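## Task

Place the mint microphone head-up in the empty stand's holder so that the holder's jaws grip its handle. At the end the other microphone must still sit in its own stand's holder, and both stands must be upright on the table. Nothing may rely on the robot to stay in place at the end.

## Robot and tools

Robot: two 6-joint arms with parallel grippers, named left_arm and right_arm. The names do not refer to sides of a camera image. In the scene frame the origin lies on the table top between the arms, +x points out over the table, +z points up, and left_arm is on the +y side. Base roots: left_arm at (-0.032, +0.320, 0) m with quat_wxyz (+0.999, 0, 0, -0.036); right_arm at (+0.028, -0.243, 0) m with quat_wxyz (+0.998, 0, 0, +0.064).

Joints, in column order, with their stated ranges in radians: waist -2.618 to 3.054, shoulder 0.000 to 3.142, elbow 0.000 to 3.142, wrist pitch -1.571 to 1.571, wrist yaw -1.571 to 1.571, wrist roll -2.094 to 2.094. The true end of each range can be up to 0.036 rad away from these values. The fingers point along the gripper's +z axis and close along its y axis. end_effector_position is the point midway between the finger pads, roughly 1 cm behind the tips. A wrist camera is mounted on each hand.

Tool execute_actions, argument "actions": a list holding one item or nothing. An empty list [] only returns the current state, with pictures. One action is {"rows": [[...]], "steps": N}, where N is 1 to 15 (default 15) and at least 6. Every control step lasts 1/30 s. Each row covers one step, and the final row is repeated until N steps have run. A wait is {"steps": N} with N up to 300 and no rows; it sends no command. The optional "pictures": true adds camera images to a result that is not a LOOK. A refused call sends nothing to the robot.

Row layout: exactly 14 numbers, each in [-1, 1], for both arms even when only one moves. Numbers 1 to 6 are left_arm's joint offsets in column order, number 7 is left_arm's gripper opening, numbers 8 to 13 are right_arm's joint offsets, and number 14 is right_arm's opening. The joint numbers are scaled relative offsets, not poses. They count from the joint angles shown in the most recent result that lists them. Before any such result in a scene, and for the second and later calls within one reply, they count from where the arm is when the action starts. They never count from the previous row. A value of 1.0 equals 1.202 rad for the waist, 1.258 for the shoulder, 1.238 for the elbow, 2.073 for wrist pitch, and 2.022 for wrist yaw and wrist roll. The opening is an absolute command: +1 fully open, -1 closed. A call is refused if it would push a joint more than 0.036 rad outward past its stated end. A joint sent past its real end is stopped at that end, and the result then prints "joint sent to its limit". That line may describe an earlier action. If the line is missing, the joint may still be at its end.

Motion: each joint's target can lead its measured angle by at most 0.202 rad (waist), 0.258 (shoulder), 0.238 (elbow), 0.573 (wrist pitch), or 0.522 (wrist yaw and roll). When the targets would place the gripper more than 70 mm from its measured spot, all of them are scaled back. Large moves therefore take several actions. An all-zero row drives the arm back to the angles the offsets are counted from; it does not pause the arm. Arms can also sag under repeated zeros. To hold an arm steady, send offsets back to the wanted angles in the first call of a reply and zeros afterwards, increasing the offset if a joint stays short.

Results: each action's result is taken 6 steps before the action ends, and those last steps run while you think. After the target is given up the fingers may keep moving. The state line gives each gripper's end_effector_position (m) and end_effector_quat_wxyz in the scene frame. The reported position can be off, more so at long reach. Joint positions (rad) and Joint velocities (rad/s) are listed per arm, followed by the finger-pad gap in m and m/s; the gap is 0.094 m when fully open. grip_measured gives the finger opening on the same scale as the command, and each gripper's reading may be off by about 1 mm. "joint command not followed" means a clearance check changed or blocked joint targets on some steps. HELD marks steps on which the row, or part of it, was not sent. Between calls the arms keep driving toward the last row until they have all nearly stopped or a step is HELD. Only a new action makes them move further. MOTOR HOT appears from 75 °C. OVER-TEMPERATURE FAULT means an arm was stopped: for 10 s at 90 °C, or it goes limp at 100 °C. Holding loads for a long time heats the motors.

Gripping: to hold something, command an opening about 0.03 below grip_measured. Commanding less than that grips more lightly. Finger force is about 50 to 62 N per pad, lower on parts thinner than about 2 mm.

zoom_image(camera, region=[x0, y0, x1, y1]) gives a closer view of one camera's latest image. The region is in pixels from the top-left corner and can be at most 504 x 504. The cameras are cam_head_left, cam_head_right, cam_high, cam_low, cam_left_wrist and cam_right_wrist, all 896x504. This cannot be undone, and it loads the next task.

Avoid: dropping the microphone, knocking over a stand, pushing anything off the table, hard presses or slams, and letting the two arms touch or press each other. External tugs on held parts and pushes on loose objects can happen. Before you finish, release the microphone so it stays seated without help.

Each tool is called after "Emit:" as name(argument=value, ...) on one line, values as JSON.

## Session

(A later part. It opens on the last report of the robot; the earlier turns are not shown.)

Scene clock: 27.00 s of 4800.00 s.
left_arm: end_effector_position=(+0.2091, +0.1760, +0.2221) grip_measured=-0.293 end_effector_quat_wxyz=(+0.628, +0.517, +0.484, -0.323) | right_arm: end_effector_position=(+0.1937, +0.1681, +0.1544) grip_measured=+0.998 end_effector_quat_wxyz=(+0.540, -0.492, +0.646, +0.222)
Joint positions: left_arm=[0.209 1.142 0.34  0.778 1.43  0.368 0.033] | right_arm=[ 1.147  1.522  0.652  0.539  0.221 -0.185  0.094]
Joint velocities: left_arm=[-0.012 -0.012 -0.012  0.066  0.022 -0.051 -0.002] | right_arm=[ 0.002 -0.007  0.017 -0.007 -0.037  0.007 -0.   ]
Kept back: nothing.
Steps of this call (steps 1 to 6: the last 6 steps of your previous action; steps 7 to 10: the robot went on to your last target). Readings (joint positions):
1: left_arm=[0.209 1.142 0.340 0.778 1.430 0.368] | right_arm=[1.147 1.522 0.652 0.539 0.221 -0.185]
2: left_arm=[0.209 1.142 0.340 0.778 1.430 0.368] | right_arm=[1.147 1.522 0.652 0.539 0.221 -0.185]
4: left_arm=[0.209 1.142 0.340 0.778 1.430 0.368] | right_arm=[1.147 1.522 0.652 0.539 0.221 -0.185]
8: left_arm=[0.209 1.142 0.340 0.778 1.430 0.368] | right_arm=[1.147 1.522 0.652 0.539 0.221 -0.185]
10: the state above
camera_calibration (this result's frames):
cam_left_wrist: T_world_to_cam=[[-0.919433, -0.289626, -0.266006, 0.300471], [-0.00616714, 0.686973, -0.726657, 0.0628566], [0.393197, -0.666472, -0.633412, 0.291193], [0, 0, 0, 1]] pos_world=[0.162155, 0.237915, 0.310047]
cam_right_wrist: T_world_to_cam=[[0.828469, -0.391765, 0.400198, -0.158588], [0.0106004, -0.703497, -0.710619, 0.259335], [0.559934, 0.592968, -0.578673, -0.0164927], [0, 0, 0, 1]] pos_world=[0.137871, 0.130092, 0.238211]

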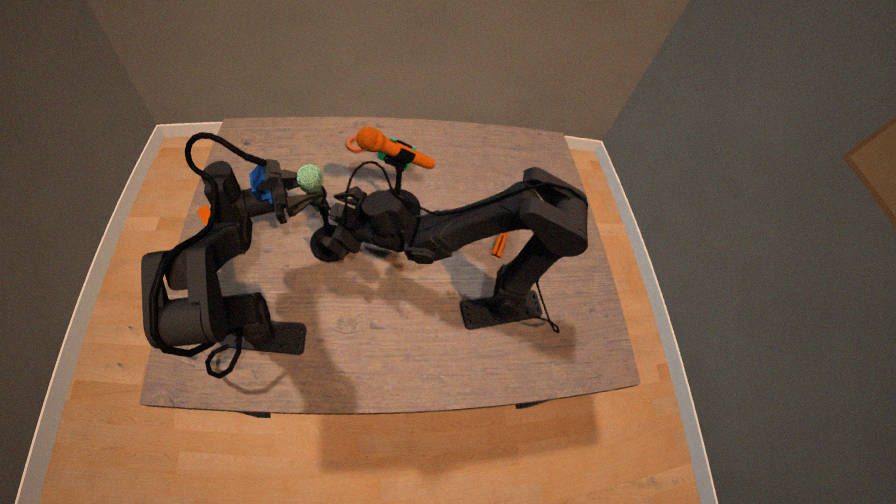

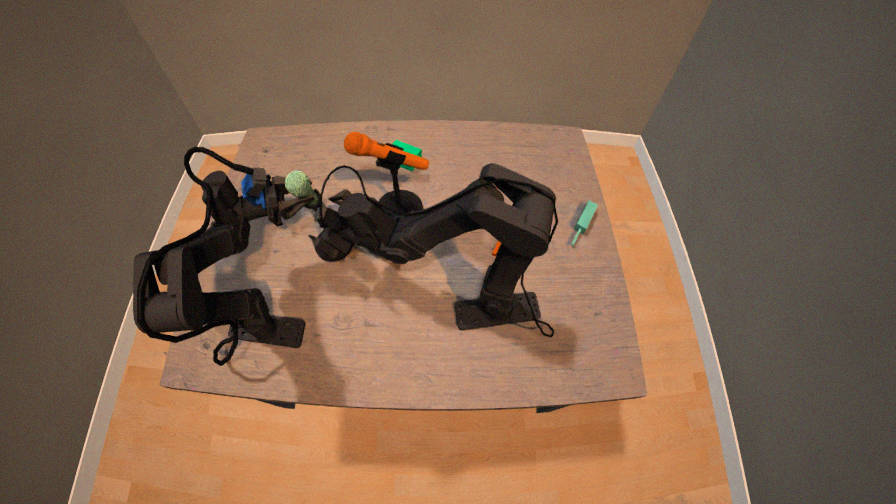

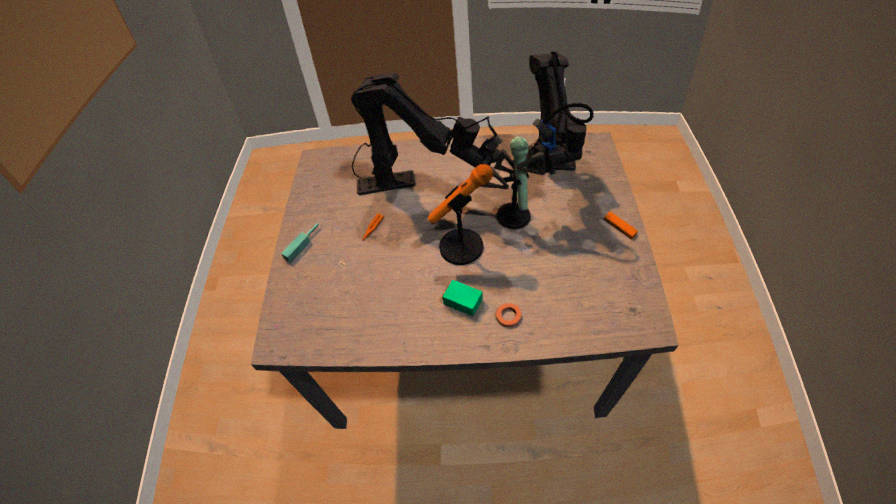

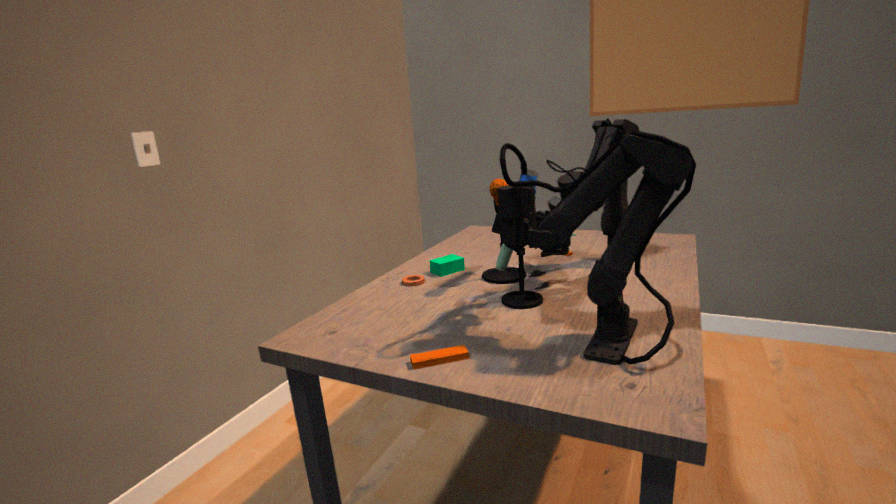

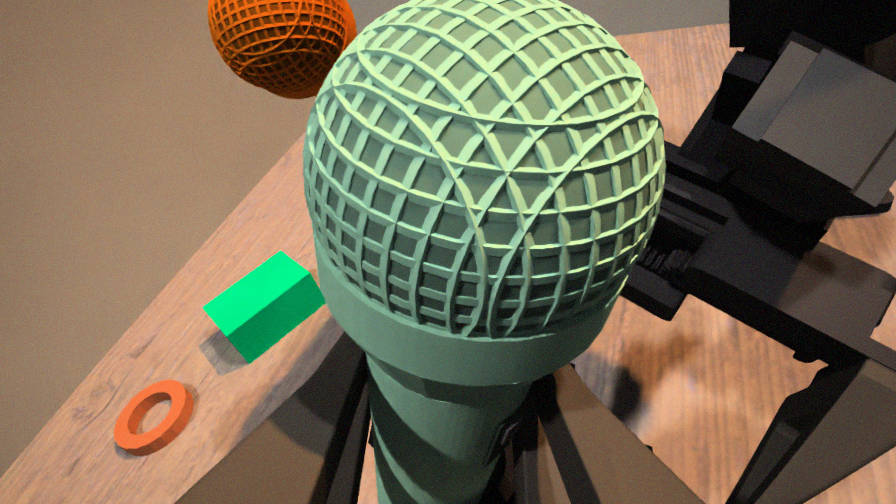

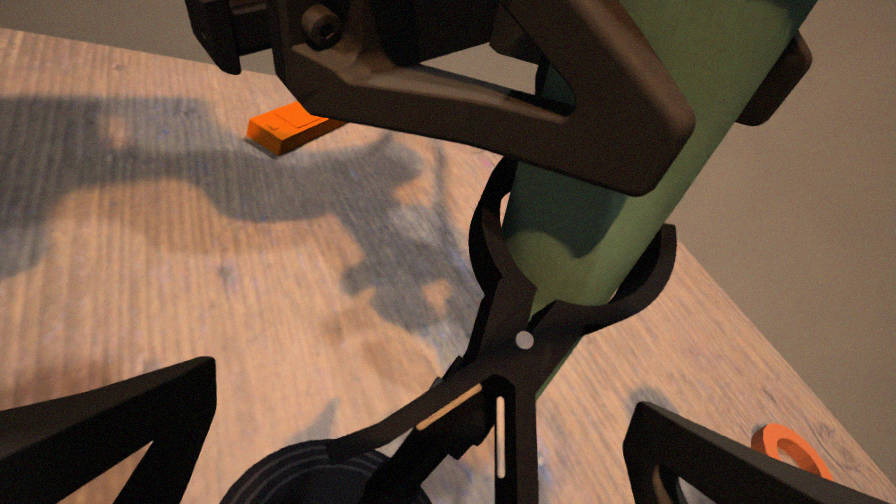

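Emit:
execute_actions(actions=[{"rows":[[0,0,0.01,0.01,0,0,1,0,-0.3,-0.18,-0.11,0,0,1],[0,0,0.01,0.01,0,0,1,0,-0.3,-0.18,-0.11,0,0,1],[0,0,0.01,0.01,0,0,1,0,-0.3,-0.18,-0.11,0,0,1],[0,0,0.01,0.01,0,0,1,0,-0.3,-0.18,-0.11,0,0,1],[0,0,0.01,0.01,0,0,1,0,-0.3,-0.18,-0.11,0,0,1],[0,0,0.01,0.01,0,0,1,0,-0.3,-0.18,-0.11,0,0,1],[0,0,0.01,0.01,0,0,1,0,-0.3,-0.18,-0.11,0,0,1],[0,0,0.01,0.01,0,0,1,0,-0.3,-0.18,-0.11,0,0,1],[0.25,-0.1,-0.04,-0.03,0.05,0,1,0,-0.3,-0.18,-0.11,0,0,1]]}])

Emit:
execute_actions(actions=[{"steps":20}], pictures=true)

Scene clock: 27.83 s of 4800.00 s.
left_arm: end_effector_position=(+0.2086, +0.1822, +0.2232) grip_measured=+1.000 end_effector_quat_wxyz=(+0.632, +0.516, +0.485, -0.315) | right_arm: end_effector_position=(+0.1718, +0.0972, +0.1626) grip_measured=+0.998 end_effector_quat_wxyz=(+0.537, -0.494, +0.647, +0.220)
Joint positions: left_arm=[0.239 1.127 0.334 0.78  1.445 0.368 0.094] | right_arm=[ 1.147  1.155  0.438  0.376  0.22  -0.185  0.094]
Joint velocities: left_arm=[ 1.629 -0.755 -0.379 -0.432  0.564 -0.051  0.   ] | right_arm=[-0.022  0.007  0.007 -0.227  0.007 -0.081 -0.001]
Steps of this call (steps 1 to 15: the robot went on to your last target; step 16: nothing new was sent; steps 17 to 25: the first 9 steps of this action). Readings (joint positions):
17: left_arm=[0.209 1.142 0.340 0.779 1.430 0.368] | right_arm=[1.147 1.494 0.629 0.527 0.220 -0.185]
18: left_arm=[0.209 1.142 0.340 0.782 1.430 0.368] | right_arm=[1.147 1.426 0.575 0.497 0.220 -0.185]
20: left_arm=[0.209 1.142 0.340 0.787 1.430 0.368] | right_arm=[1.147 1.259 0.471 0.424 0.220 -0.185]
24: left_arm=[0.209 1.142 0.340 0.791 1.430 0.368] | right_arm=[1.147 1.155 0.438 0.380 0.220 -0.185]
25: the state above

Scene clock: 28.50 s of 4800.00 s.
left_arm: end_effector_position=(+0.2116, +0.2367, +0.2254) grip_measured=+1.000 end_effector_quat_wxyz=(+0.661, +0.470, +0.528, -0.252) | right_arm: end_effector_position=(+0.1710, +0.0945, +0.1552) grip_measured=+0.998 end_effector_quat_wxyz=(+0.526, -0.502, +0.653, +0.213)
Joint positions: left_arm=[0.501 1.036 0.3   0.732 1.521 0.368 0.094] | right_arm=[ 1.147  1.155  0.438  0.343  0.22  -0.185  0.094]
Joint velocities: left_arm=[ 0.027 -0.027 -0.002 -0.037 -0.022 -0.007  0.   ] | right_arm=[ 0.002  0.007  0.002 -0.022  0.095  0.007 -0.   ]
Kept back: nothing.
Steps of this call (steps 1 to 6: the last 6 steps of your previous action; steps 7 to 20: the robot went on to your last target). Readings (joint positions):
1: left_arm=[0.309 1.096 0.318 0.767 1.461 0.368] | right_arm=[1.147 1.155 0.438 0.367 0.220 -0.185]
2: left_arm=[0.385 1.067 0.306 0.759 1.474 0.368] | right_arm=[1.147 1.155 0.438 0.362 0.220 -0.185]
4: left_arm=[0.482 1.039 0.300 0.751 1.488 0.368] | right_arm=[1.147 1.155 0.438 0.354 0.220 -0.185]
8: left_arm=[0.501 1.036 0.300 0.740 1.507 0.368] | right_arm=[1.147 1.155 0.438 0.347 0.220 -0.185]
20: the state above
camera_calibration (this result's frames):
cam_left_wrist: T_world_to_cam=[[-0.83781, -0.466041, -0.284396, 0.349851], [-0.130052, 0.67627, -0.725083, 0.0519883], [0.530247, -0.570495, -0.627195, 0.27967], [0, 0, 0, 1]] pos_world=[0.151576, 0.287437, 0.3126]
cam_right_wrist: T_world_to_cam=[[0.834243, -0.374182, 0.405002, -0.172262], [0.00259531, -0.731829, -0.681484, 0.207857], [0.551391, 0.569574, -0.609552, 0.0487441], [0, 0, 0, 1]] pos_world=[0.116292, 0.0598946, 0.241129]

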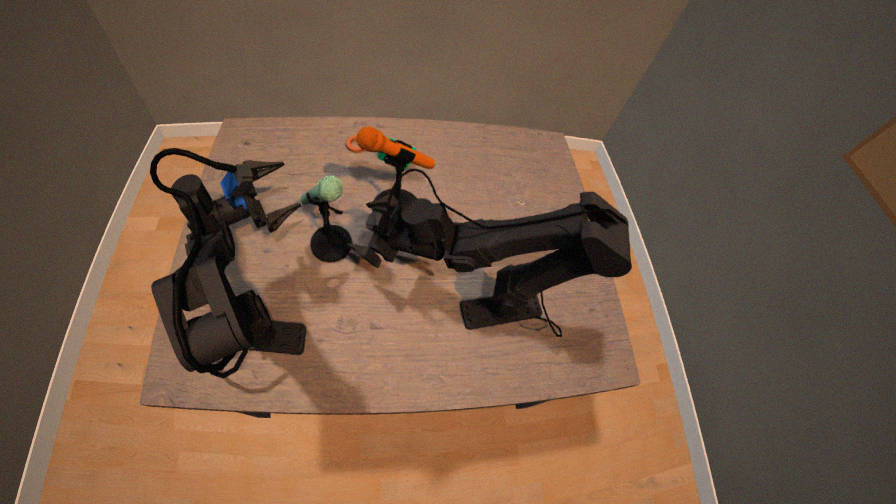

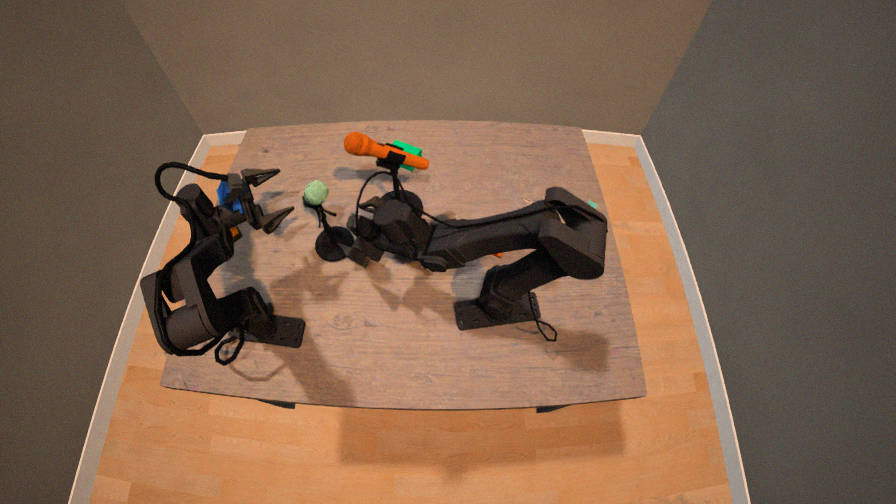

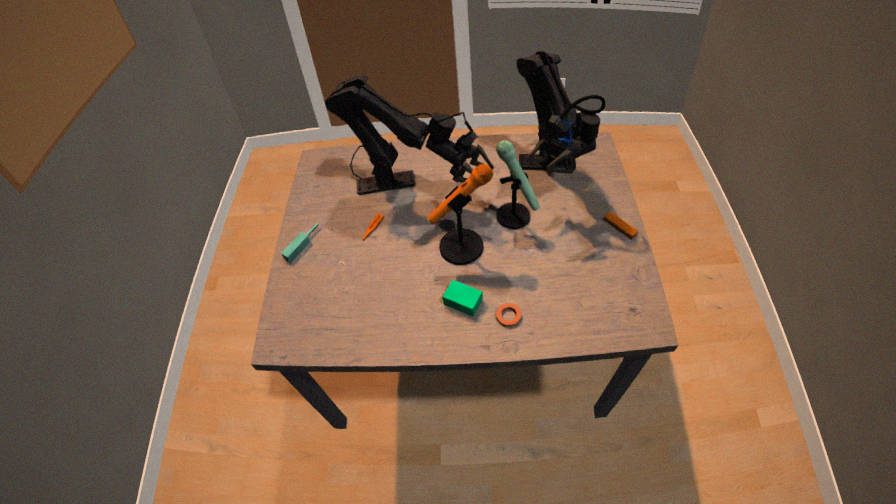

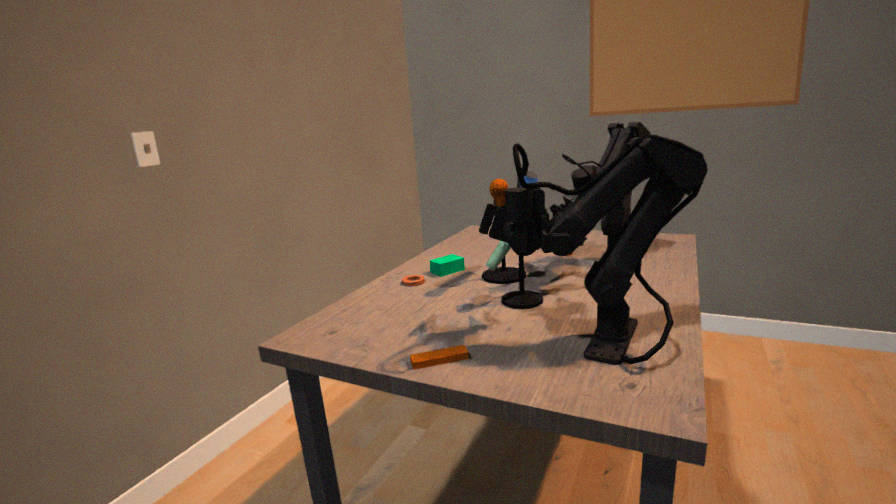

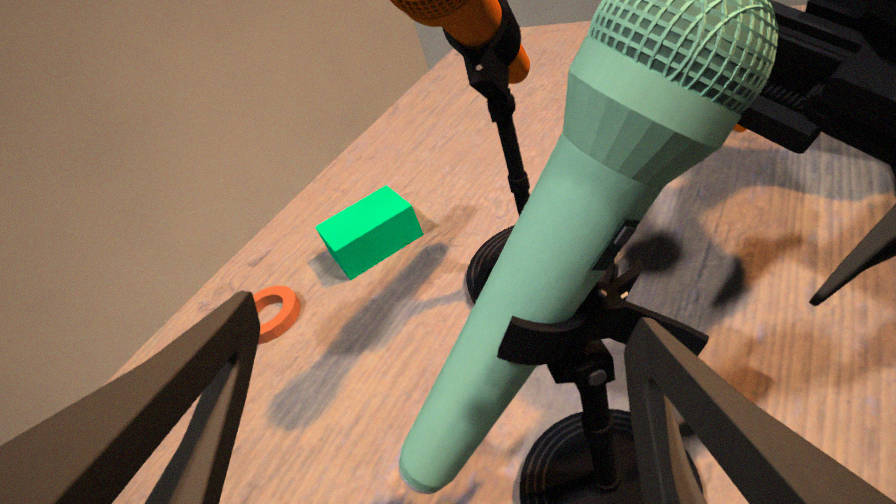

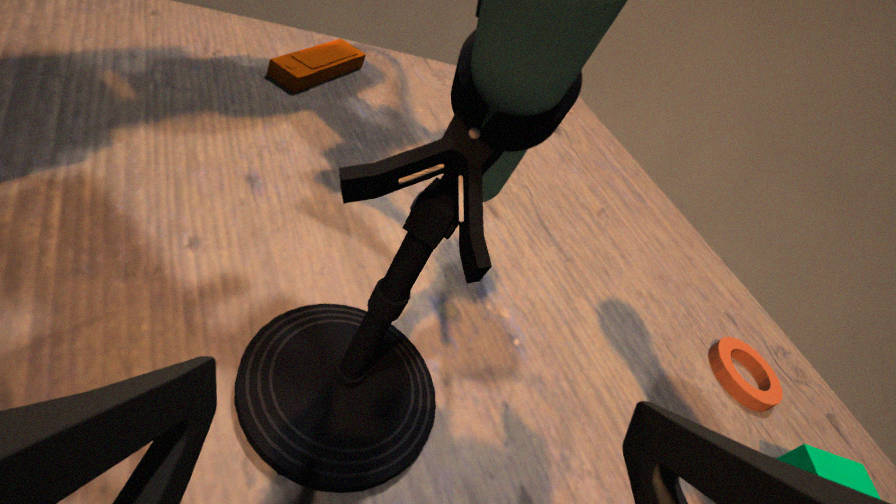

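Seated and closed.

Emit:
finished_scene(scene=1)

The scene is finished: the task was done.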